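# Move masking tape from drawer to desk, close drawer

## Task

Lift the masking tape roll out of the drawer that stands open, set it down on the desk, and then push that drawer fully closed while every other item stays in it. The cabinets must end roughly where they started, the robot must not tip over or finish leaning, and the result only counts if it holds once the robot lets go.

## Robot and tools

Robot: a Hello Robot Stretch 3 with one arm. It has a two-wheel base (0.33 m long, 0.34 m wide), a lift that raises the arm along a mast, and an arm that telescopes out to the robot's right side. The gripper cannot move forward on its own, so the base must drive to carry it forward. Turns on the spot pivot about the midpoint of the drive wheels, 0.05 m behind the front edge. With the arm pulled in and the wrist folded, the wrist pokes up to 0.06 m past the right side and a turn sweeps a 0.28 m radius; an unfolded, level wrist reaches beyond that circle.

Frames: the base frame has its origin on the floor between the drive wheels, x forward, y left, z up. hand_pose is reported in this frame at the point where closed fingertips meet; with all wrist joints at zero its x axis points up, y points back along the arm toward the mast, z toward the rear. Fingertips are round pads 0.04 m wide and sit slightly nearer the wrist when wide open. The odometry frame is the base frame as it was at the scene's start.

execute_actions takes "actions", a list holding one action or none (an empty list only reports state and images), and optional "cameras" (head_camera, nav_camera, wrist_camera or all; omitted, null or ["all"] gives every camera, [] gives none). An action may hold "base", "joints", or both, plus optional "contact_limits"; all its motions begin together. "base" holds exactly one command, each an offset from where the base last measured itself: translate_m, a straight drive in metres, -1 to 1, positive forward (no sideways motion); or rotate_rad, a turn in place in radians, -3.2 to 3.2, positive counter-clockwise seen from above. "joints" is one object keyed by joint name, each value an absolute target: lift_m 0 to 1.1 (arm height); arm_m 0 to 0.52 (extension); wrist_yaw_rad -1.345 to 4.42 (0 along the arm, positive swings toward the front, 3.0 folds over the base); wrist_pitch_rad -1.57 to 0.451 (0 level, negative tips fingertips down); wrist_roll_rad -2.911 to 2.911 (0 has fingers side by side, level); gripper_m -0.089 to 0.179 (bigger is wider; the real fingertip gap is about 0.007 less when nearly shut and 0.025 less when wide, zero below 0.007); head_pan_rad -3.953 to 1.73 (0 forward, positive left, -1.57 looks along the arm); head_tilt_rad -1.53 to 0.419 (negative looks down). Done tolerances: lift and arm ±0.004, yaw and roll ±0.02, pitch ±0.05, gripper ±0.004, head ±0.02. contact_limits takes only arm_m, a motor_effort percentage 1 to 100 at which the arm motion halts (contact_stop); lower is gentler but too low stops instantly, and it also caps holding force until the next action. Unknown keys or out-of-range values cause refusal with no motion. Each action lasts at most 15 s. Joints or base left out of an action may still be driving at an old target without status showing it. If a result reports a stop, later motion calls in the same reply are skipped.

wait takes "seconds" (0 to 10) and returns state and images without commanding anything. zoom_image takes "camera" and "region" [x0, y0, x1, y1] in pixels of that camera's latest full image (top-left is 0,0; at most 504 by 504). finished_scene takes "scene" (the current scene number) and is final; the goal must already hold.

Result lines: base_status and joint_status give how each motion ended. "done" for the base means the wheels turned the commanded amount, slip included. "off_target" means it stopped short and may still push. After contact_stop, time_out or torque_fault the old target is dropped; a stopped arm or lift goes slack until commanded again, and a slack lift can sag under load or be pushed up by closing fingers on a surface. on_its_own covers things not commanded in the call; "held at" there is a target, not a position. motor_effort is percent of maximum, positive toward higher values, peak in brackets; readings are noisy and biased. A rest effort flagged out of range suggests pushing or carrying. Positive wheel effort pushes forward. lidar_m lists 12 distances in metres, one per 30 degree sector, starting straight ahead and going counter-clockwise (4th left, 7th behind, 10th right); "-" means nothing seen. It scans a plane 0.17 m high, range 0.15 to 12 m, misses clear objects and thin legs, and parts of sectors 5, 6, 9, 10 can be blocked by the robot. wrist_depth_mm and head_depth_mm are 7x7 grids of median depth (45 to 1000 mm and 280 to 4000 mm; the head grid is sideways). base_odometry counts wheel turns; heading is positive left. turned_by_wheels and turned_by_imu give turn since the last result. base_tilt gives forward and right lean in degrees, with a fixed error up to about 4.

Gripping: command gripper_m below the object's width to grasp; to let go, command at least 0.02 above the value where contact began. Neither the reading nor "done" confirms a grasp; change the value to squeeze again.

Speed: the base is fast (0.30 m/s, 1.9 rad/s) only when lift_m is under 0.30, arm_m under 0.03 and wrist_yaw_rad over 2.54; otherwise 0.10 m/s and 0.63 rad/s.

Cautions: fold or unfold the wrist only with lift_m between 0.32 and 0.95, wrist_pitch_rad -0.4 and roll near 0; once folded, lift may go down to 0.25. With yaw below -0.4 keep pitch at -0.5 or lower. Pushing on something rigid with the gripper above about 0.45 m can tip the robot, more so with a raised contact limit or a repeated push. Do not drive while holding or pushing something fixed. If snagged, reverse the last move in small steps; if leaning, free the gripper and drop lift_m to about 0.2. Wrist servos overloaded for several seconds switch off for 10 s. Avoid drops, slams and hard pushes. Loose items may occasionally be nudged by outside forces. The robot holds its last command while you think, and fewer robot seconds is better.

Each tool is called after ">>>" as name(argument=value, ...), one argument or row to a line, values as JSON.

## Session

>>> execute_actions(
  actions=[],
)

Scene clock: 0.00 s.
base_odometry: x=+0.000 y=+0.000 heading=+0.000 (m, m, rad; odometry frame)
turned_by_wheels: +0.000 (rad since the last result)
turned_by_imu: +0.000 (rad since the last result)
base_tilt: forward=+0.4 right=-2.5 (deg)
lidar_m: 1.52 1.62 2.75 2.60 2.08 1.28 1.28 1.84 1.58 1.58 1.81 2.01
head_depth_mm: 1828 1890 1855 1871 1897 1921 1917 / 1891 1897 1912 1927 1942 1947 1958 / 1924 1928 1962 1963 1982 2004 1988 / 1963 1997 1998 2001 2035 2046 2023 / 2017 2019 2046 2065 2080 1781 1572 / 2031 2080 2089 2092 2121 1689 1506 / 2100 2111 2141 2182 2204 1685 1528
base_status: not commanded
joint_positions: lift_m=+0.409 arm_m=+0.001 wrist_yaw_rad=+3.127 wrist_pitch_rad=-0.469 wrist_roll_rad=-0.007 gripper_m=+0.037 head_pan_rad=-0.019 head_tilt_rad=+0.008
joint_status: not commanded
motor_effort: left_wheel=+1 right_wheel=+1 lift_m=+35 arm_m=+0 wrist_yaw_rad=+0 wrist_pitch_rad=+6 wrist_roll_rad=+0 gripper_m=+0 head_pan_rad=+1 head_tilt_rad=+3 (%)
hand_pose: x=-0.0181 y=+0.0720 z=+0.4102 quat_wxyz=(+0.169, +0.686, +0.160, +0.689) (m; base frame)
wrist_depth_mm: - - - - - - - / - - - - - - - / - - - - - - - / 868 850 845 847 838 816 810 / 720 721 717 700 712 693 675 / 619 620 620 605 - 593 590 / 545 539 - - 535 521 522
pictures: head_camera (sideways: a quarter turn clockwise sets it upright), nav_camera (sideways: a quarter turn counterclockwise sets it upright), wrist_camera
Images, in order (width x height): head_camera 896x504, nav_camera 672x504, wrist_camera 644x364.

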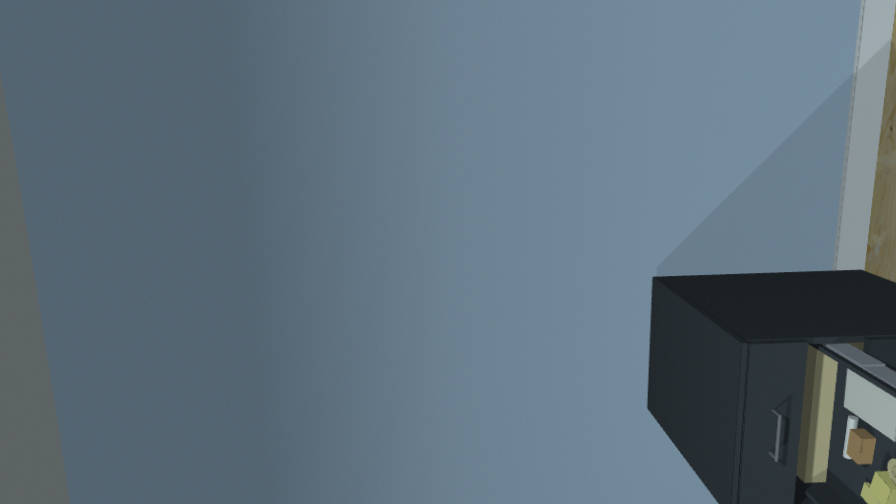

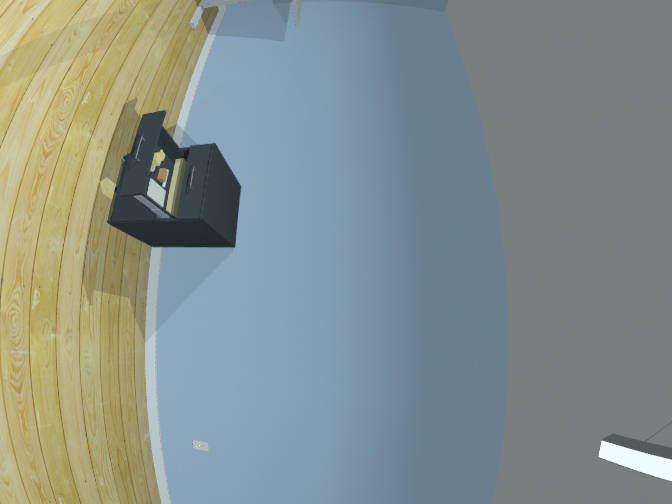

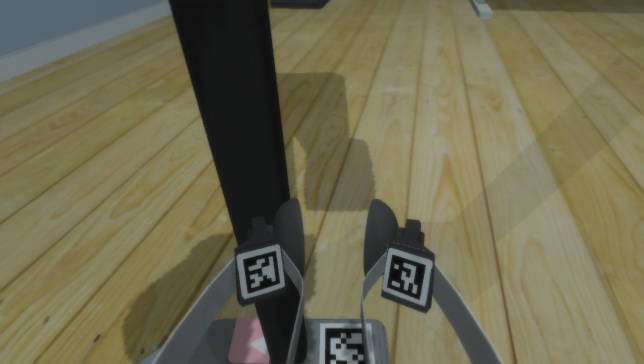

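>>> execute_actions(
  actions=[
    {"joints":{"head_pan_rad":0.5,"head_tilt_rad":-0.5}},
  ],
  cameras=["head_camera","nav_camera"],
)

Scene clock: 3.70 s.
base_odometry: x=+0.000 y=+0.000 heading=+0.000 (m, m, rad; odometry frame)
turned_by_wheels: +0.000 (rad since the last result)
turned_by_imu: -0.001 (rad since the last result)
base_tilt: forward=+0.4 right=-2.4 (deg)
lidar_m: 1.52 1.62 2.76 2.60 2.08 1.28 1.28 1.83 1.58 1.58 1.81 2.01
head_depth_mm: 1831 1946 1829 1637 1792 1553 1308 / 1979 2119 1839 1692 1830 1555 1308 / 2132 2289 2501 1748 1921 1558 1311 / 2292 2500 2746 2542 1946 1565 1314 / 2482 2735 3068 2541 1930 1554 1304 / 2745 3022 3328 2590 1946 1554 1325 / 3037 3291 3527 2557 1941 1577 1316
base_status: not commanded
joint_positions: lift_m=+0.409 arm_m=+0.001 wrist_yaw_rad=+3.127 wrist_pitch_rad=-0.469 wrist_roll_rad=-0.007 gripper_m=+0.037 head_pan_rad=+0.493 head_tilt_rad=-0.493
joint_status: all done
motor_effort: left_wheel=+0(0) right_wheel=+0(1) lift_m=+35(35) arm_m=+0(0) wrist_yaw_rad=+0(0) wrist_pitch_rad=+6(6) wrist_roll_rad=+0(0) gripper_m=+1(0) head_pan_rad=+4(33) head_tilt_rad=-5(44) (%)
hand_pose: x=-0.0181 y=+0.0720 z=+0.4102 quat_wxyz=(+0.169, +0.686, +0.160, +0.689) (m; base frame)
wrist_depth_mm: - - - - - - - / - - - - - - - / - - - - - - - / 863 859 856 837 831 823 807 / 718 715 706 700 715 684 689 / 618 611 620 608 - 598 592 / 550 544 - - 527 526 520
pictures: head_camera (sideways: a quarter turn clockwise sets it upright), nav_camera (sideways: a quarter turn counterclockwise sets it upright)
Images, in order (width x height): head_camera 896x504, nav_camera 672x504.

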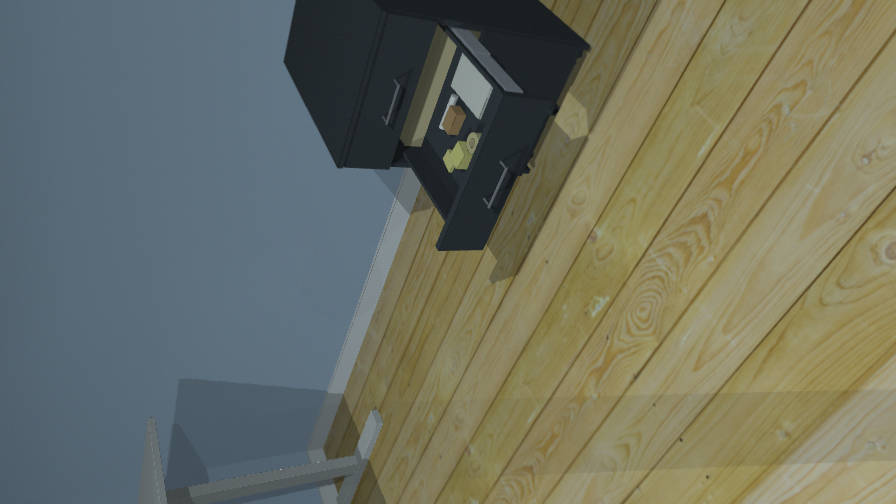

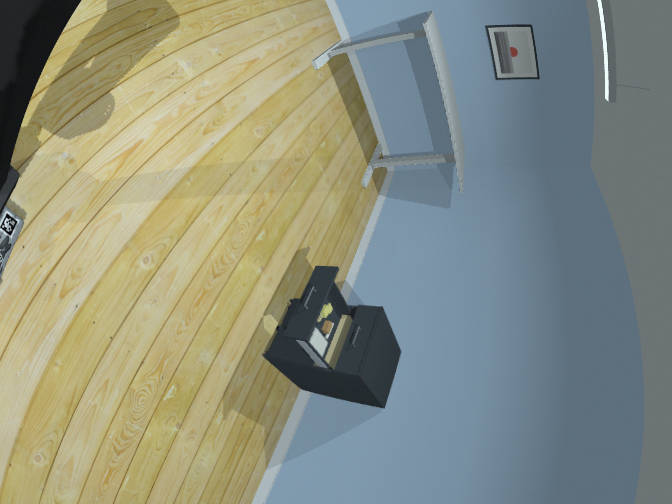

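>>> execute_actions(
  actions=[
    {"base":{"rotate_rad":0.51},"joints":{"lift_m":0.28,"head_pan_rad":0,"head_tilt_rad":-0.7}},
  ],
  cameras=[],
)

>>> execute_actions(
  actions=[
    {"base":{"translate_m":1.0}},
  ],
  cameras=[],
)

>>> execute_actions(
  actions=[
    {"base":{"rotate_rad":0.82},"joints":{"head_pan_rad":-1.3,"head_tilt_rad":-0.9}},
  ],
)

Scene clock: 22.83 s.
base_odometry: x=+0.000 y=+0.000 heading=+0.510 (m, m, rad; odometry frame)
turned_by_wheels: +0.510 (rad since the last result)
turned_by_imu: +0.502 (rad since the last result)
base_tilt: forward=+0.4 right=-2.4 (deg)
lidar_m: 1.60 2.75 2.60 2.09 1.28 1.28 1.86 1.58 1.58 1.79 2.01 1.52
head_depth_mm: 1894 1626 1614 1811 1572 1351 1184 / 2038 1683 1647 1860 1584 1361 1190 / 2195 2467 1690 1916 1588 1368 1184 / 2400 2730 2347 1918 1603 1357 1182 / 2644 2904 2459 1927 1588 1364 1190 / 2888 3135 2455 1923 1598 1363 1196 / 3128 3100 2470 1944 1598 1368 1192
base_status: done
joint_positions: lift_m=+0.280 arm_m=+0.001 wrist_yaw_rad=+3.127 wrist_pitch_rad=-0.469 wrist_roll_rad=-0.007 gripper_m=+0.037 head_pan_rad=+0.007 head_tilt_rad=-0.691
joint_status: all done
motor_effort: left_wheel=-2(5) right_wheel=+4(9) lift_m=+23(30) arm_m=+0(0) wrist_yaw_rad=+0(0) wrist_pitch_rad=+6(6) wrist_roll_rad=+0(1) gripper_m=+0(0) head_pan_rad=-2(33) head_tilt_rad=-5(31) (%)
hand_pose: x=-0.0181 y=+0.0720 z=+0.2818 quat_wxyz=(+0.169, +0.686, +0.160, +0.689) (m; base frame)
wrist_depth_mm: 938 - - - - - - / 969 - - - - - - / 834 826 - 783 768 773 764 / 663 650 649 642 635 626 621 / 550 550 548 546 550 528 526 / 473 - - - - 458 451 / 423 - - - 403 402 399
pictures: none
No camera images: the call's "cameras" was empty. Leave "cameras" out to get every camera's image.

Scene clock: 27.93 s.
base_odometry: x=+0.873 y=+0.488 heading=+0.510 (m, m, rad; odometry frame)
turned_by_wheels: +0.000 (rad since the last result)
turned_by_imu: +0.005 (rad since the last result)
base_tilt: forward=+0.5 right=-2.4 (deg)
lidar_m: 1.45 2.26 2.07 2.33 2.51 2.02 2.63 2.27 2.27 1.50 0.68 0.68
head_depth_mm: 1202 1316 1467 1580 1031 942 826 / 1285 1422 1595 1779 1588 938 779 / 1384 1538 1754 1875 1595 1355 1147 / 1507 1692 1965 1919 1599 1365 1186 / 1646 1881 2181 1925 1591 1362 1196 / 1817 2129 2320 1914 1591 1359 1195 / 2025 2387 2429 1917 1603 1359 1191
base_status: done
joint_positions: lift_m=+0.280 arm_m=+0.001 wrist_yaw_rad=+3.127 wrist_pitch_rad=-0.469 wrist_roll_rad=-0.007 gripper_m=+0.037 head_pan_rad=+0.007 head_tilt_rad=-0.692
joint_status: not commanded
motor_effort: left_wheel=-1(5) right_wheel=+4(10) lift_m=+24(23) arm_m=+0(0) wrist_yaw_rad=+0(0) wrist_pitch_rad=+6(6) wrist_roll_rad=+0(0) gripper_m=+1(0) head_pan_rad=-3(4) head_tilt_rad=-4(6) (%)
hand_pose: x=-0.0181 y=+0.0720 z=+0.2818 quat_wxyz=(+0.169, +0.686, +0.160, +0.689) (m; base frame)
wrist_depth_mm: - - - - - - - / - - - - - - - / 815 819 - 795 776 770 765 / 655 645 640 640 631 627 614 / 551 540 539 543 542 521 520 / 473 - - - - 453 452 / 426 - - - 403 398 397
pictures: none
No camera images: the call's "cameras" was empty. Leave "cameras" out to get every camera's image.

Scene clock: 29.67 s.
base_odometry: x=+0.873 y=+0.488 heading=+1.330 (m, m, rad; odometry frame)
turned_by_wheels: +0.820 (rad since the last result)
turned_by_imu: +0.807 (rad since the last result)
base_tilt: forward=+0.4 right=-2.5 (deg)
lidar_m: 2.07 2.32 2.60 2.02 2.09 2.35 2.26 1.81 1.32 0.68 0.71 1.81
head_depth_mm: 1138 1092 918 1030 1369 1234 1127 / 1168 1097 917 1036 971 1194 1158 / 1198 1100 935 1046 961 1218 1158 / 1222 1185 943 1095 976 1222 1147 / 1263 1474 1733 1563 955 1255 1127 / 1288 1519 1780 1602 1395 1255 1129 / 1326 1580 1816 1597 1395 1253 1132
base_status: done
joint_positions: lift_m=+0.280 arm_m=+0.001 wrist_yaw_rad=+3.127 wrist_pitch_rad=-0.469 wrist_roll_rad=-0.007 gripper_m=+0.037 head_pan_rad=-1.293 head_tilt_rad=-0.889
joint_status: all done
motor_effort: left_wheel=-2(8) right_wheel=+4(9) lift_m=+24(24) arm_m=+0(0) wrist_yaw_rad=+0(0) wrist_pitch_rad=+6(6) wrist_roll_rad=+0(0) gripper_m=+0(0) head_pan_rad=-3(42) head_tilt_rad=-8(27) (%)
hand_pose: x=-0.0181 y=+0.0720 z=+0.2818 quat_wxyz=(+0.169, +0.686, +0.160, +0.689) (m; base frame)
wrist_depth_mm: - - - - - - - / - - - - - - - / 809 803 - 800 788 773 753 / 653 650 644 641 628 624 622 / 545 543 541 539 546 523 522 / 473 - - - - 451 451 / 423 - - - 403 398 398
pictures: head_camera (sideways: a quarter turn clockwise sets it upright), nav_camera (sideways: a quarter turn counterclockwise sets it upright), wrist_camera
Images, in order (width x height): head_camera 896x504, nav_camera 672x504, wrist_camera 644x364.

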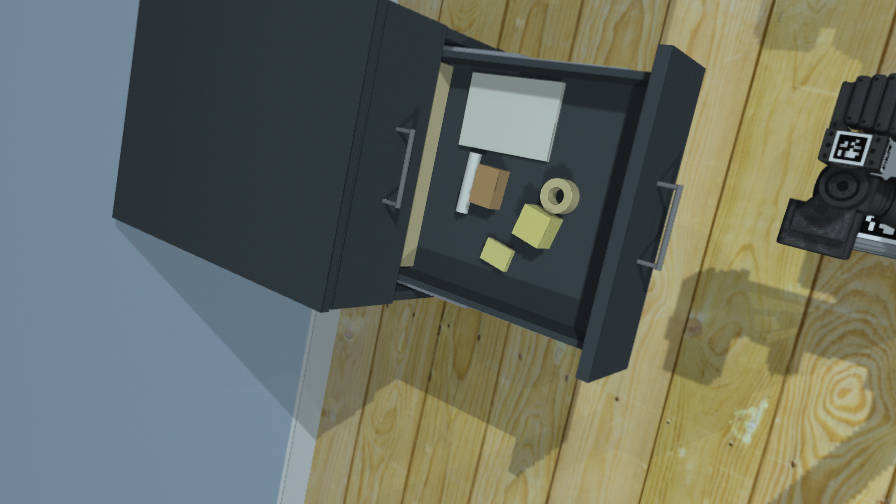

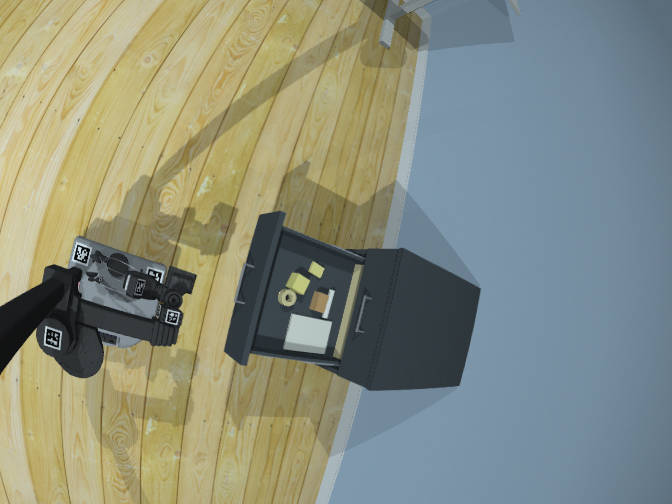

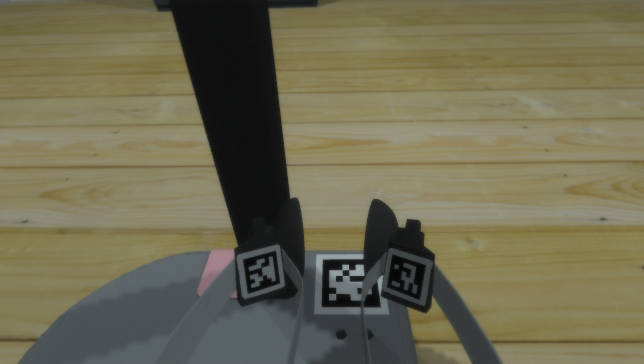

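>>> execute_actions(
  actions=[
    {"joints":{"lift_m":0.8,"wrist_pitch_rad":-0.4,"gripper_m":0.1}},
  ],
  cameras=[],
)

>>> execute_actions(
  actions=[
    {"joints":{"wrist_yaw_rad":0.0,"head_pan_rad":-1.57,"head_tilt_rad":-1.0}},
  ],
  cameras=[],
)

>>> execute_actions(
  actions=[
    {"joints":{"wrist_pitch_rad":-1.5,"arm_m":0.2}},
  ],
)

Scene clock: 58.10 s.
base_odometry: x=+0.873 y=+0.488 heading=+1.330 (m, m, rad; odometry frame)
turned_by_wheels: +0.000 (rad since the last result)
turned_by_imu: -0.002 (rad since the last result)
base_tilt: forward=+0.4 right=-2.5 (deg)
lidar_m: 2.06 2.32 2.60 2.02 2.09 2.35 2.27 1.81 1.33 0.68 0.71 1.81
head_depth_mm: 1138 1097 923 1036 1401 - 1128 / 1158 1096 920 1041 975 - - / 1191 1094 937 1052 989 - - / 1221 1191 945 1088 972 1217 1142 / 1257 1477 1728 1570 957 1247 1131 / 1291 1523 1787 1610 1409 1255 1129 / 1328 1564 1796 1606 1400 1245 1132
base_status: not commanded
joint_positions: lift_m=+0.800 arm_m=+0.001 wrist_yaw_rad=+3.127 wrist_pitch_rad=-0.418 wrist_roll_rad=-0.007 gripper_m=+0.100 head_pan_rad=-1.293 head_tilt_rad=-0.889
joint_status: all done
motor_effort: left_wheel=-3(2) right_wheel=+4(4) lift_m=+46(49) arm_m=+0(1) wrist_yaw_rad=+0(0) wrist_pitch_rad=+8(10) wrist_roll_rad=+0(1) gripper_m=+0(81) head_pan_rad=-3(3) head_tilt_rad=-7(7) (%)
hand_pose: x=-0.0180 y=+0.0787 z=+0.8123 quat_wxyz=(+0.152, +0.690, +0.142, +0.693) (m; base frame)
wrist_depth_mm: - - - - - - - / - - - - - - - / - - - - - - - / - - - - - - - / - - - - - - - / - - - - - - - / 961 955 943 951 931 922 915
pictures: none
No camera images: the call's "cameras" was empty. Leave "cameras" out to get every camera's image.

Scene clock: 60.67 s.
base_odometry: x=+0.873 y=+0.488 heading=+1.330 (m, m, rad; odometry frame)
turned_by_wheels: +0.000 (rad since the last result)
turned_by_imu: -0.001 (rad since the last result)
base_tilt: forward=+0.5 right=-2.5 (deg)
lidar_m: 2.07 2.32 2.60 2.02 2.08 2.34 2.27 1.81 1.32 0.68 0.71 1.81
head_depth_mm: 1249 1479 1661 1498 - - 1121 / 1248 1493 1656 1514 - 1181 - / 1132 950 954 - - 1199 - / 1115 947 948 1033 1283 1215 - / 1111 956 944 1024 971 1219 1115 / 1106 950 946 1020 958 1208 1109 / 1242 1397 1616 1496 1329 1216 1116
base_status: not commanded
joint_positions: lift_m=+0.800 arm_m=+0.001 wrist_yaw_rad=+0.003 wrist_pitch_rad=-0.418 wrist_roll_rad=-0.007 gripper_m=+0.100 head_pan_rad=-1.563 head_tilt_rad=-0.987
joint_status: all done
motor_effort: left_wheel=-2(2) right_wheel=+4(4) lift_m=+46(46) arm_m=+0(0) wrist_yaw_rad=-3(4) wrist_pitch_rad=+8(8) wrist_roll_rad=+0(0) gripper_m=+1(0) head_pan_rad=-4(25) head_tilt_rad=-9(19) (%)
hand_pose: x=-0.0210 y=-0.3701 z=+0.8123 quat_wxyz=(+0.694, +0.148, -0.689, -0.146) (m; base frame)
wrist_depth_mm: 933 939 929 930 912 900 896 / - - 979 844 - - 978 / - - 623 619 - - - / - - 537 527 - - - / - - 593 595 708 - - / - - 622 623 - - - / 974 721 543 541 898 934 922
pictures: none
No camera images: the call's "cameras" was empty. Leave "cameras" out to get every camera's image.

Scene clock: 63.37 s.
base_odometry: x=+0.873 y=+0.488 heading=+1.330 (m, m, rad; odometry frame)
turned_by_wheels: +0.000 (rad since the last result)
turned_by_imu: -0.001 (rad since the last result)
base_tilt: forward=+0.4 right=-2.4 (deg)
lidar_m: 2.07 2.33 2.60 2.02 2.09 2.35 2.26 1.81 1.32 0.68 0.70 1.81
head_depth_mm: 1253 1455 - - - 1207 1111 / 1251 1405 - 1488 1335 1211 - / 1132 988 - 1439 970 1223 - / 1104 961 921 1009 971 1212 - / 1109 948 950 1034 970 1216 1109 / 1107 946 951 1020 956 1217 1117 / 1237 1390 1632 1491 1313 1210 1119
base_status: not commanded
joint_positions: lift_m=+0.800 arm_m=+0.200 wrist_yaw_rad=+0.001 wrist_pitch_rad=-1.496 wrist_roll_rad=-0.007 gripper_m=+0.100 head_pan_rad=-1.563 head_tilt_rad=-0.988
joint_status: all done
motor_effort: left_wheel=-3(2) right_wheel=+4(4) lift_m=+46(46) arm_m=+3(3) wrist_yaw_rad=+0(3) wrist_pitch_rad=-1(8) wrist_roll_rad=+1(0) gripper_m=+0(1) head_pan_rad=-3(2) head_tilt_rad=-7(8) (%)
hand_pose: x=-0.0216 y=-0.3398 z=+0.6810 quat_wxyz=(+0.520, +0.483, -0.516, -0.480) (m; base frame)
wrist_depth_mm: 821 426 420 421 421 771 761 / 835 438 436 431 431 779 771 / 845 455 445 441 440 798 782 / 864 855 411 409 822 804 803 / 904 892 872 850 847 834 810 / 901 888 884 873 - 837 835 / 929 922 911 903 - 850 862
pictures: head_camera (sideways: a quarter turn clockwise sets it upright), nav_camera (sideways: a quarter turn counterclockwise sets it upright), wrist_camera
Images, in order (width x height): head_camera 896x504, nav_camera 672x504, wrist_camera 644x364.

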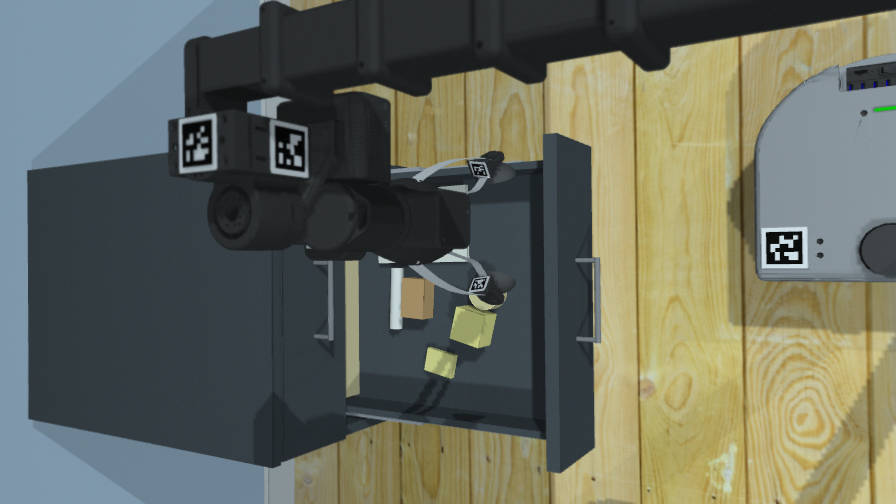

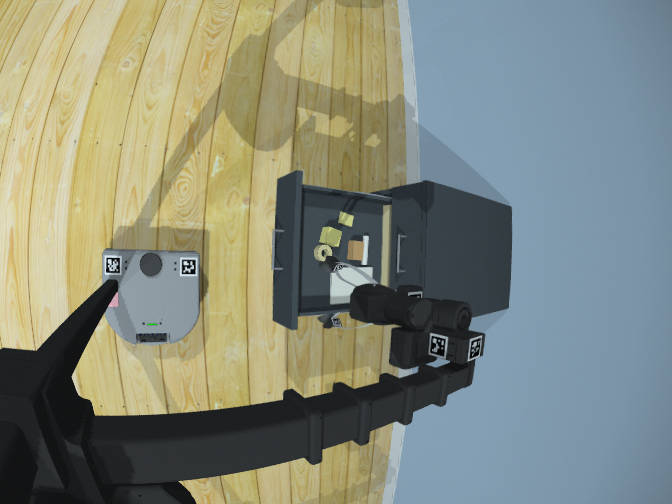

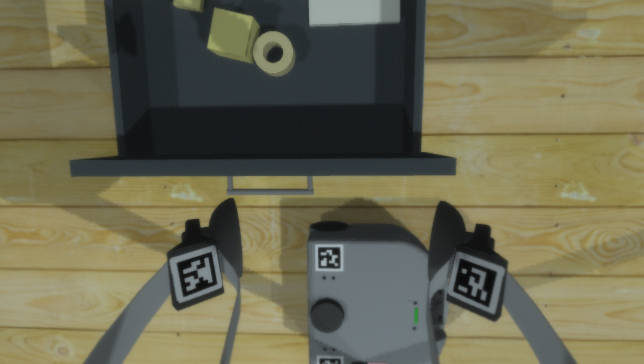

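>>> execute_actions(
  actions=[
    {"base":{"translate_m":0.065},"joints":{"arm_m":0.38,"wrist_roll_rad":1.15,"wrist_pitch_rad":-1.57,"lift_m":0.74}},
  ],
)

Scene clock: 75.67 s.
base_odometry: x=+0.888 y=+0.551 heading=+1.329 (m, m, rad; odometry frame)
turned_by_wheels: +0.000 (rad since the last result)
turned_by_imu: -0.001 (rad since the last result)
base_tilt: forward=+0.4 right=-2.4 (deg)
lidar_m: 2.00 2.28 2.49 2.02 2.08 2.42 2.33 1.81 0.71 0.68 0.71 1.81
head_depth_mm: 1251 1486 1656 - - - - / 1215 - 953 1020 1280 1219 - / 1140 - 988 1025 973 1226 - / 1110 949 1102 1028 953 1217 - / 1113 951 946 1031 971 1218 1115 / 1181 989 1028 1468 1296 1215 1115 / 1241 1469 1639 1497 1338 1218 1115
base_status: done
joint_positions: lift_m=+0.740 arm_m=+0.380 wrist_yaw_rad=+0.000 wrist_pitch_rad=-1.564 wrist_roll_rad=+1.145 gripper_m=+0.100 head_pan_rad=-1.563 head_tilt_rad=-0.988
joint_status: all done
motor_effort: left_wheel=-2(3) right_wheel=+4(8) lift_m=+23(43) arm_m=+4(3) wrist_yaw_rad=+0(1) wrist_pitch_rad=-2(2) wrist_roll_rad=+3(4) gripper_m=-1(0) head_pan_rad=-3(2) head_tilt_rad=-7(8) (%)
hand_pose: x=-0.0216 y=-0.5020 z=+0.6227 quat_wxyz=(+0.150, +0.149, -0.693, -0.689) (m; base frame)
wrist_depth_mm: 177 230 355 350 340 688 680 / 191 244 366 360 361 328 283 / 206 283 374 380 373 323 712 / 221 404 401 387 388 300 - / 241 414 408 400 399 286 - / 267 869 416 419 403 794 792 / 914 901 877 403 365 835 816
pictures: head_camera (sideways: a quarter turn clockwise sets it upright), nav_camera (sideways: a quarter turn counterclockwise sets it upright), wrist_camera
Images, in order (width x height): head_camera 896x504, nav_camera 672x504, wrist_camera 644x364.

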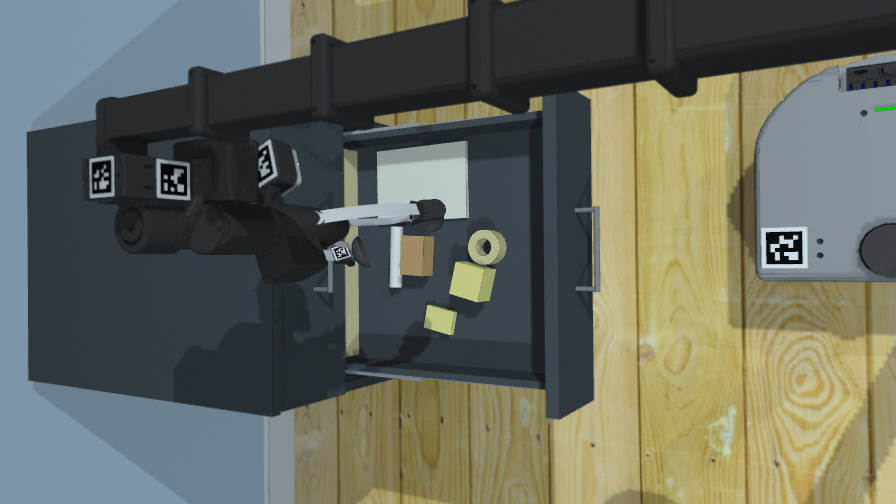

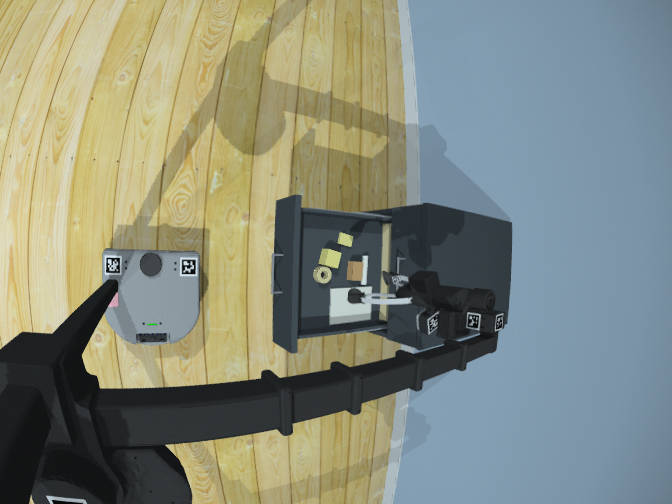

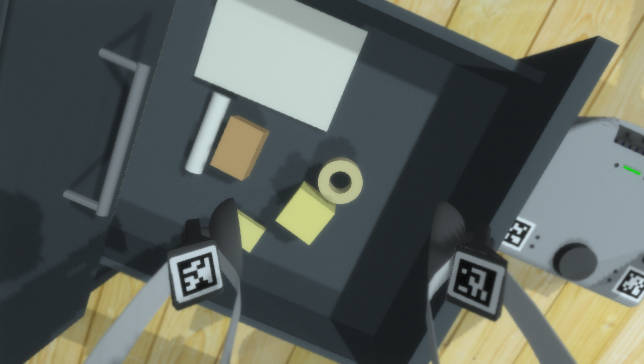

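>>> execute_actions(
  actions=[
    {"base":{"translate_m":-0.03},"joints":{"wrist_roll_rad":1.93,"lift_m":0.65,"gripper_m":0.12}},
  ],
)

Scene clock: 90.30 s.
base_odometry: x=+0.881 y=+0.522 heading=+1.329 (m, m, rad; odometry frame)
turned_by_wheels: +0.000 (rad since the last result)
turned_by_imu: -0.001 (rad since the last result)
base_tilt: forward=+0.4 right=-2.5 (deg)
lidar_m: 2.03 2.30 2.53 2.02 2.09 2.38 2.30 1.81 1.32 0.68 0.71 1.81
head_depth_mm: 1246 1481 1668 1485 1334 1232 - / 1243 1440 1662 - 1281 1222 - / 1110 988 - 1012 974 1225 - / 1109 966 920 1025 954 1219 - / 1105 949 950 1032 972 1221 1109 / 1159 950 950 1064 973 1219 1112 / 1239 1458 1663 1497 1338 1222 1121
base_status: done
joint_positions: lift_m=+0.650 arm_m=+0.380 wrist_yaw_rad=+0.000 wrist_pitch_rad=-1.564 wrist_roll_rad=+1.924 gripper_m=+0.120 head_pan_rad=-1.563 head_tilt_rad=-0.988
joint_status: all done
motor_effort: left_wheel=-2(6) right_wheel=+4(5) lift_m=+24(24) arm_m=+3(3) wrist_yaw_rad=-1(1) wrist_pitch_rad=-2(2) wrist_roll_rad=+5(5) gripper_m=+0(74) head_pan_rad=-2(3) head_tilt_rad=-8(8) (%)
hand_pose: x=-0.0215 y=-0.5019 z=+0.5327 quat_wxyz=(-0.124, -0.124, -0.698, -0.694) (m; base frame)
wrist_depth_mm: 655 646 630 254 268 198 169 / 679 253 280 283 278 219 175 / 256 296 290 291 286 247 191 / 300 306 300 300 296 278 196 / 283 324 314 309 305 276 204 / 209 313 301 321 316 - 210 / 194 334 345 333 334 323 207
pictures: head_camera (sideways: a quarter turn clockwise sets it upright), nav_camera (sideways: a quarter turn counterclockwise sets it upright), wrist_camera
Images, in order (width x height): head_camera 896x504, nav_camera 672x504, wrist_camera 644x364.

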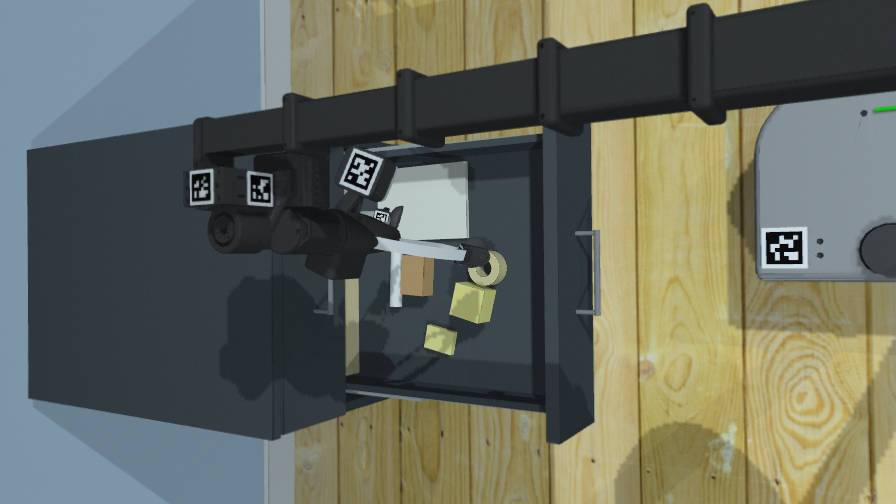

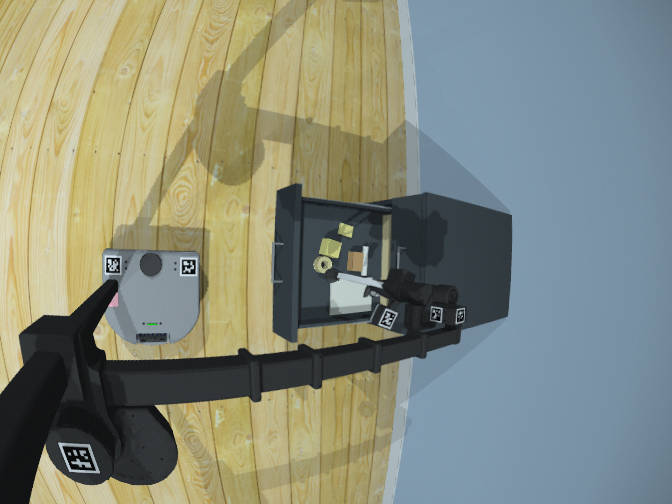

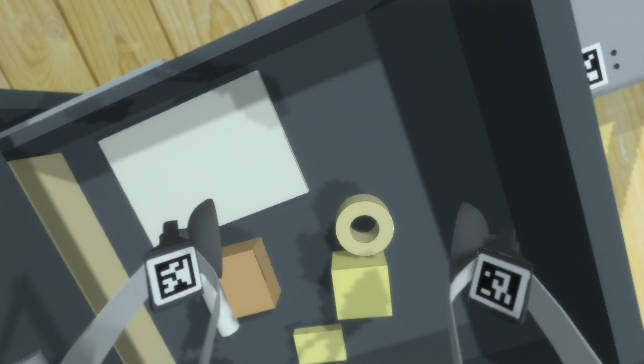

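>>> execute_actions(
  actions=[
    {"base":{"translate_m":0.045},"joints":{"arm_m":0.368,"lift_m":0.59}},
  ],
  cameras=["head_camera","wrist_camera"],
)

Scene clock: 100.50 s.
base_odometry: x=+0.892 y=+0.566 heading=+1.329 (m, m, rad; odometry frame)
turned_by_wheels: +0.000 (rad since the last result)
turned_by_imu: -0.001 (rad since the last result)
base_tilt: forward=+0.4 right=-2.4 (deg)
lidar_m: 1.99 2.26 2.47 2.02 2.09 2.44 2.34 1.81 0.71 0.68 0.71 1.81
head_depth_mm: 1244 1493 1656 1484 1346 1223 1122 / 1184 968 984 1504 - - - / 1111 945 - 1006 968 1230 - / 1107 948 919 1020 953 1212 - / 1107 945 948 1036 967 1216 1119 / 1215 1362 1605 1469 1299 1221 1114 / 1233 1472 1650 1490 1340 1211 1119
base_status: done
joint_positions: lift_m=+0.590 arm_m=+0.368 wrist_yaw_rad=+0.000 wrist_pitch_rad=-1.564 wrist_roll_rad=+1.924 gripper_m=+0.120 head_pan_rad=-1.563 head_tilt_rad=-0.988
joint_status: all done
motor_effort: left_wheel=-2(4) right_wheel=+4(8) lift_m=+23(23) arm_m=-3(3) wrist_yaw_rad=-1(1) wrist_pitch_rad=-2(2) wrist_roll_rad=+4(4) gripper_m=+0(0) head_pan_rad=-3(3) head_tilt_rad=-7(8) (%)
hand_pose: x=-0.0215 y=-0.4906 z=+0.4727 quat_wxyz=(-0.124, -0.124, -0.698, -0.694) (m; base frame)
wrist_depth_mm: 202 219 221 219 215 178 119 / 230 225 226 226 221 197 128 / 237 234 232 233 228 220 138 / 246 242 244 237 236 232 150 / 264 255 253 224 245 238 164 / 271 269 262 219 255 - 179 / 258 280 274 266 264 260 184
pictures: head_camera (sideways: a quarter turn clockwise sets it upright), wrist_camera
Images, in order (width x height): head_camera 896x504, wrist_camera 644x364.

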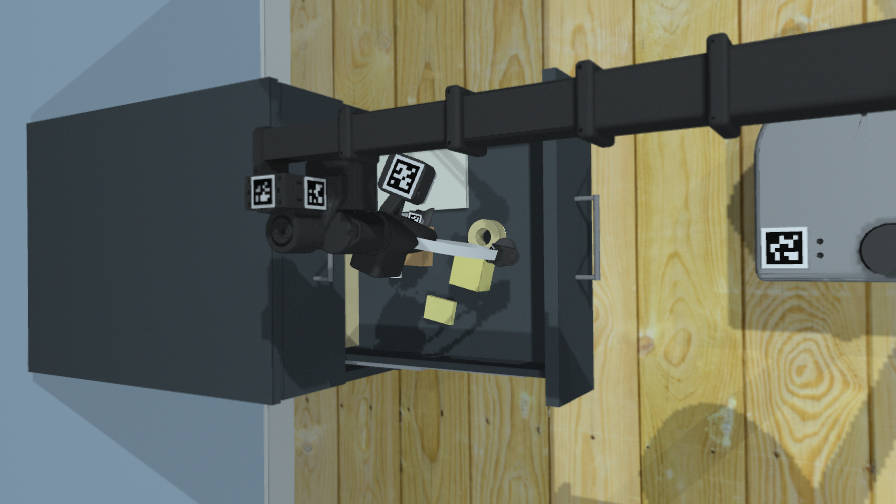

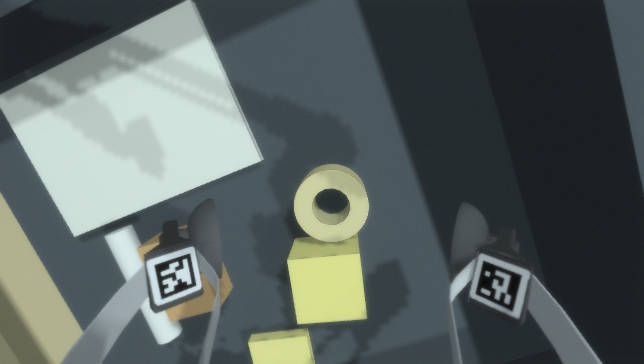

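>>> execute_actions(
  actions=[
    {"joints":{"gripper_m":0.08,"lift_m":0.555}},
  ],
  cameras=["head_camera","wrist_camera"],
)

Scene clock: 105.40 s.
base_odometry: x=+0.892 y=+0.566 heading=+1.329 (m, m, rad; odometry frame)
turned_by_wheels: +0.000 (rad since the last result)
turned_by_imu: -0.001 (rad since the last result)
base_tilt: forward=+0.4 right=-2.4 (deg)
lidar_m: 1.99 2.26 2.46 2.03 2.09 2.44 2.35 1.81 0.71 0.68 0.71 1.81
head_depth_mm: 1257 1489 1673 1491 1339 1211 1119 / 1191 966 990 1501 - - - / 1107 952 - 1005 968 1220 - / 1112 953 919 1016 958 1213 - / 1111 950 951 1034 969 1218 1110 / 1212 1364 1589 1466 1306 1218 1114 / 1248 1466 1664 1488 1336 1212 1120
base_status: not commanded
joint_positions: lift_m=+0.555 arm_m=+0.368 wrist_yaw_rad=+0.000 wrist_pitch_rad=-1.564 wrist_roll_rad=+1.924 gripper_m=+0.080 head_pan_rad=-1.563 head_tilt_rad=-0.988
joint_status: all done
motor_effort: left_wheel=-2(2) right_wheel=+4(3) lift_m=+23(23) arm_m=-3(3) wrist_yaw_rad=-1(1) wrist_pitch_rad=-2(2) wrist_roll_rad=+3(4) gripper_m=+0(81) head_pan_rad=-3(4) head_tilt_rad=-8(8) (%)
hand_pose: x=-0.0215 y=-0.4906 z=+0.4377 quat_wxyz=(-0.124, -0.124, -0.698, -0.694) (m; base frame)
wrist_depth_mm: 189 185 189 186 183 177 119 / 194 191 194 192 189 185 128 / 201 197 198 199 195 191 138 / 207 204 207 202 202 198 150 / 215 218 215 189 210 206 163 / 233 196 224 183 219 212 181 / 244 218 234 186 224 222 201
pictures: head_camera (sideways: a quarter turn clockwise sets it upright), wrist_camera
Images, in order (width x height): head_camera 896x504, wrist_camera 644x364.

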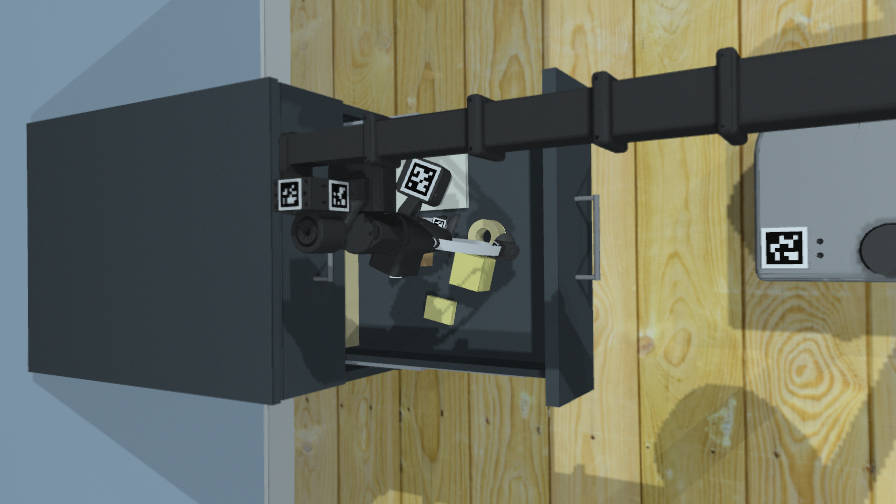

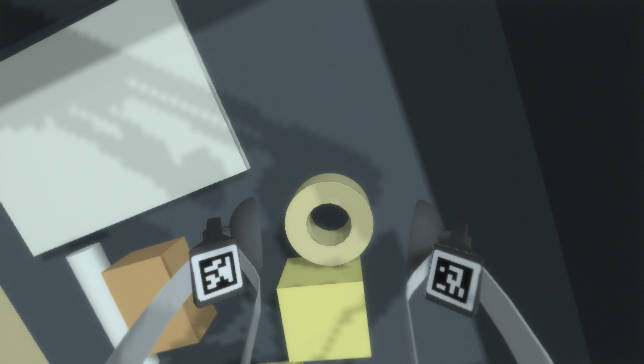

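>>> execute_actions(
  actions=[
    {"joints":{"lift_m":0.537}},
  ],
  cameras=["head_camera","wrist_camera"],
)

Scene clock: 109.50 s.
base_odometry: x=+0.892 y=+0.566 heading=+1.329 (m, m, rad; odometry frame)
turned_by_wheels: +0.000 (rad since the last result)
turned_by_imu: -0.001 (rad since the last result)
base_tilt: forward=+0.4 right=-2.4 (deg)
lidar_m: 1.98 2.26 2.47 2.03 2.08 2.43 2.35 1.81 0.71 0.68 0.71 1.81
head_depth_mm: 1250 1502 1651 1498 1331 1219 1114 / 1209 969 990 1496 1326 - - / 1110 951 893 1008 971 1220 - / 1113 950 922 1012 955 1213 - / 1104 949 950 1038 972 1220 1117 / 1217 1371 1591 1474 1311 1221 1112 / 1239 1477 1659 1485 1345 1213 1118
base_status: not commanded
joint_positions: lift_m=+0.537 arm_m=+0.368 wrist_yaw_rad=+0.000 wrist_pitch_rad=-1.564 wrist_roll_rad=+1.924 gripper_m=+0.080 head_pan_rad=-1.563 head_tilt_rad=-0.988
joint_status: all done
motor_effort: left_wheel=-2(1) right_wheel=+4(3) lift_m=+24(24) arm_m=-4(3) wrist_yaw_rad=-1(0) wrist_pitch_rad=-2(2) wrist_roll_rad=+4(4) gripper_m=+1(0) head_pan_rad=-3(3) head_tilt_rad=-8(8) (%)
hand_pose: x=-0.0215 y=-0.4906 z=+0.4197 quat_wxyz=(-0.124, -0.124, -0.698, -0.694) (m; base frame)
wrist_depth_mm: 170 168 172 169 167 164 119 / 176 173 176 175 172 169 128 / 182 179 181 181 177 175 138 / 188 185 189 185 184 181 150 / 196 201 195 170 190 187 164 / 196 178 205 172 199 193 181 / 222 184 212 166 205 201 196
pictures: head_camera (sideways: a quarter turn clockwise sets it upright), wrist_camera
Images, in order (width x height): head_camera 896x504, wrist_camera 644x364.

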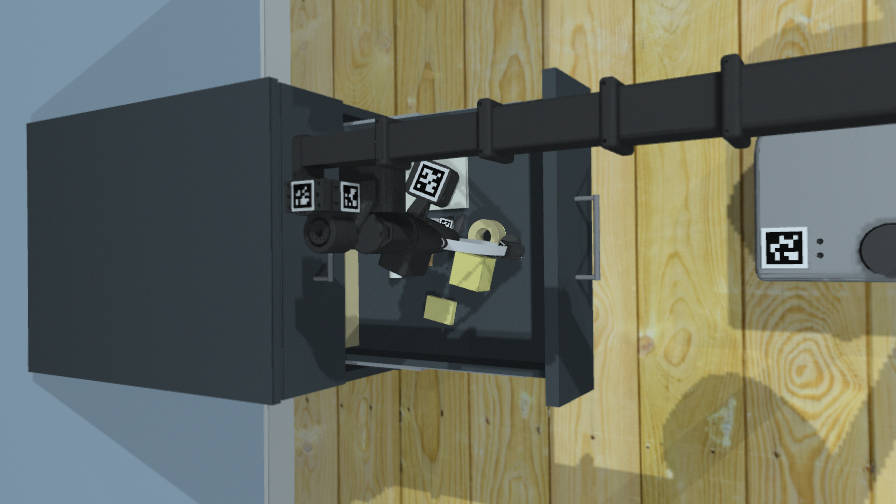

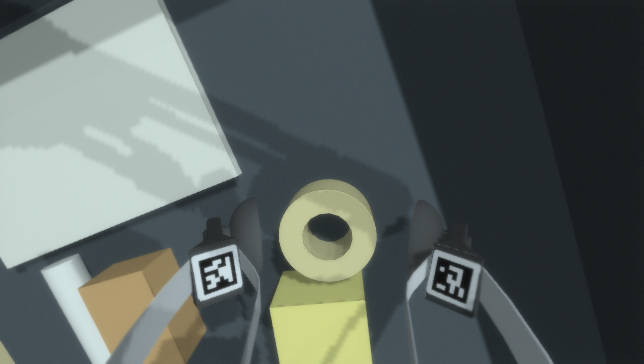

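>>> execute_actions(
  actions=[
    {"joints":{"gripper_m":0.0}},
  ],
  cameras=["wrist_camera"],
)

>>> execute_actions(
  actions=[
    {"joints":{"lift_m":0.65}},
  ],
  cameras=["head_camera","wrist_camera"],
)

Scene clock: 117.43 s.
base_odometry: x=+0.892 y=+0.566 heading=+1.329 (m, m, rad; odometry frame)
turned_by_wheels: +0.000 (rad since the last result)
turned_by_imu: -0.001 (rad since the last result)
base_tilt: forward=+0.4 right=-2.4 (deg)
lidar_m: 1.99 2.26 2.46 2.02 2.09 2.43 2.35 1.81 0.71 0.68 0.71 1.81
head_depth_mm: 1255 1483 1660 1487 1342 1219 1112 / 1200 968 983 1484 1322 - - / 1110 954 895 1005 971 1226 - / 1105 949 919 1000 954 1223 - / 1107 947 952 1033 967 1219 1119 / 1210 1371 1611 1468 1300 1218 1115 / 1241 1475 1656 1497 1334 1224 1117
base_status: not commanded
joint_positions: lift_m=+0.537 arm_m=+0.368 wrist_yaw_rad=+0.000 wrist_pitch_rad=-1.565 wrist_roll_rad=+1.924 gripper_m=+0.001 head_pan_rad=-1.563 head_tilt_rad=-0.988
joint_status: all done
motor_effort: left_wheel=-2(2) right_wheel=+4(4) lift_m=+23(24) arm_m=-3(4) wrist_yaw_rad=+0(0) wrist_pitch_rad=-2(2) wrist_roll_rad=+4(4) gripper_m=-14(89) head_pan_rad=-3(2) head_tilt_rad=-8(8) (%)
hand_pose: x=-0.0215 y=-0.4903 z=+0.4197 quat_wxyz=(-0.124, -0.124, -0.698, -0.694) (m; base frame)
wrist_depth_mm: 170 169 173 169 167 163 119 / 176 174 177 176 172 169 128 / 183 180 181 181 178 175 138 / 189 186 189 185 184 181 150 / 196 201 198 170 189 187 164 / 196 181 206 171 - 194 180 / 222 183 214 166 205 201 195
pictures: wrist_camera
Images, in order (width x height): wrist_camera 644x364.

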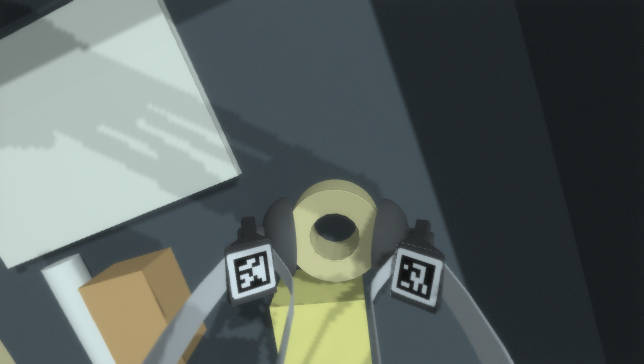

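Scene clock: 119.30 s.
base_odometry: x=+0.892 y=+0.566 heading=+1.329 (m, m, rad; odometry frame)
turned_by_wheels: +0.000 (rad since the last result)
turned_by_imu: +0.000 (rad since the last result)
base_tilt: forward=+0.4 right=-2.5 (deg)
lidar_m: 1.99 2.27 2.46 2.03 2.09 2.43 2.34 1.81 0.71 0.68 0.71 1.81
head_depth_mm: 1252 1490 1659 1492 1345 1230 - / 1201 991 1654 - 1285 1214 - / 1105 970 - 1024 976 1217 - / 1102 971 923 1001 954 1211 - / 1111 953 952 1034 975 1216 1112 / 1208 1375 1589 1465 1309 1225 1118 / 1242 1476 1656 1492 1336 1216 1122
base_status: not commanded
joint_positions: lift_m=+0.650 arm_m=+0.368 wrist_yaw_rad=+0.000 wrist_pitch_rad=-1.565 wrist_roll_rad=+1.924 gripper_m=+0.001 head_pan_rad=-1.563 head_tilt_rad=-0.988
joint_status: all done
motor_effort: left_wheel=-1(2) right_wheel=+3(4) lift_m=+47(47) arm_m=-3(3) wrist_yaw_rad=+0(1) wrist_pitch_rad=-2(2) wrist_roll_rad=+4(4) gripper_m=-15(15) head_pan_rad=-3(3) head_tilt_rad=-8(8) (%)
hand_pose: x=-0.0215 y=-0.4903 z=+0.5319 quat_wxyz=(-0.124, -0.124, -0.698, -0.694) (m; base frame)
wrist_depth_mm: 655 246 275 272 266 176 - / 272 284 281 282 277 195 618 / 305 294 288 290 286 220 632 / 310 304 306 298 294 251 644 / 294 323 287 171 303 292 205 / 217 335 314 323 - 309 216 / 208 324 343 334 322 280 223
pictures: head_camera (sideways: a quarter turn clockwise sets it upright), wrist_camera
Images, in order (width x height): head_camera 896x504, wrist_camera 644x364.

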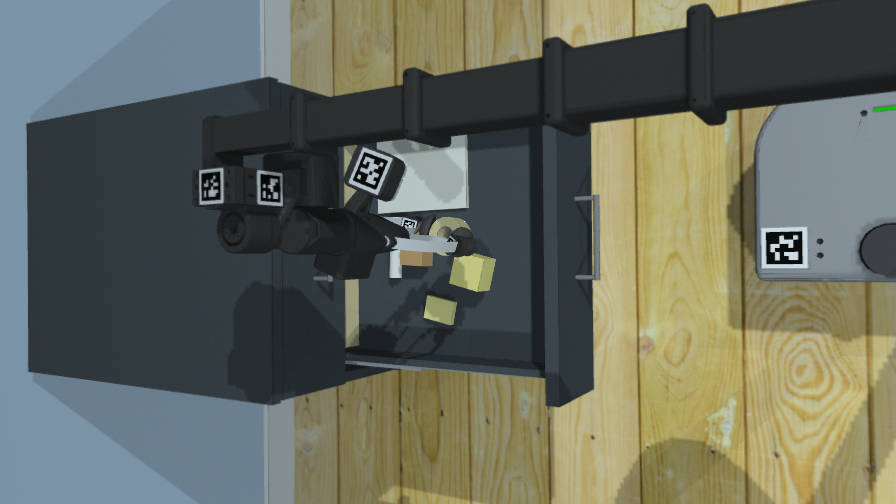

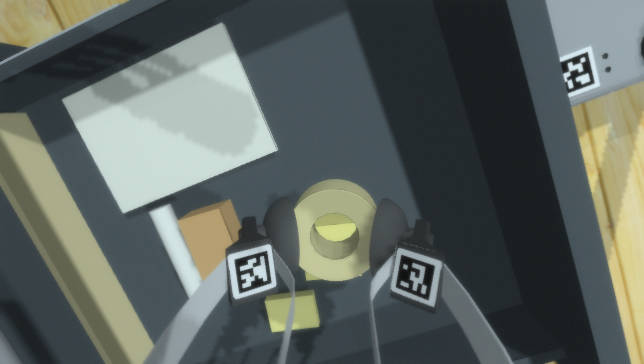

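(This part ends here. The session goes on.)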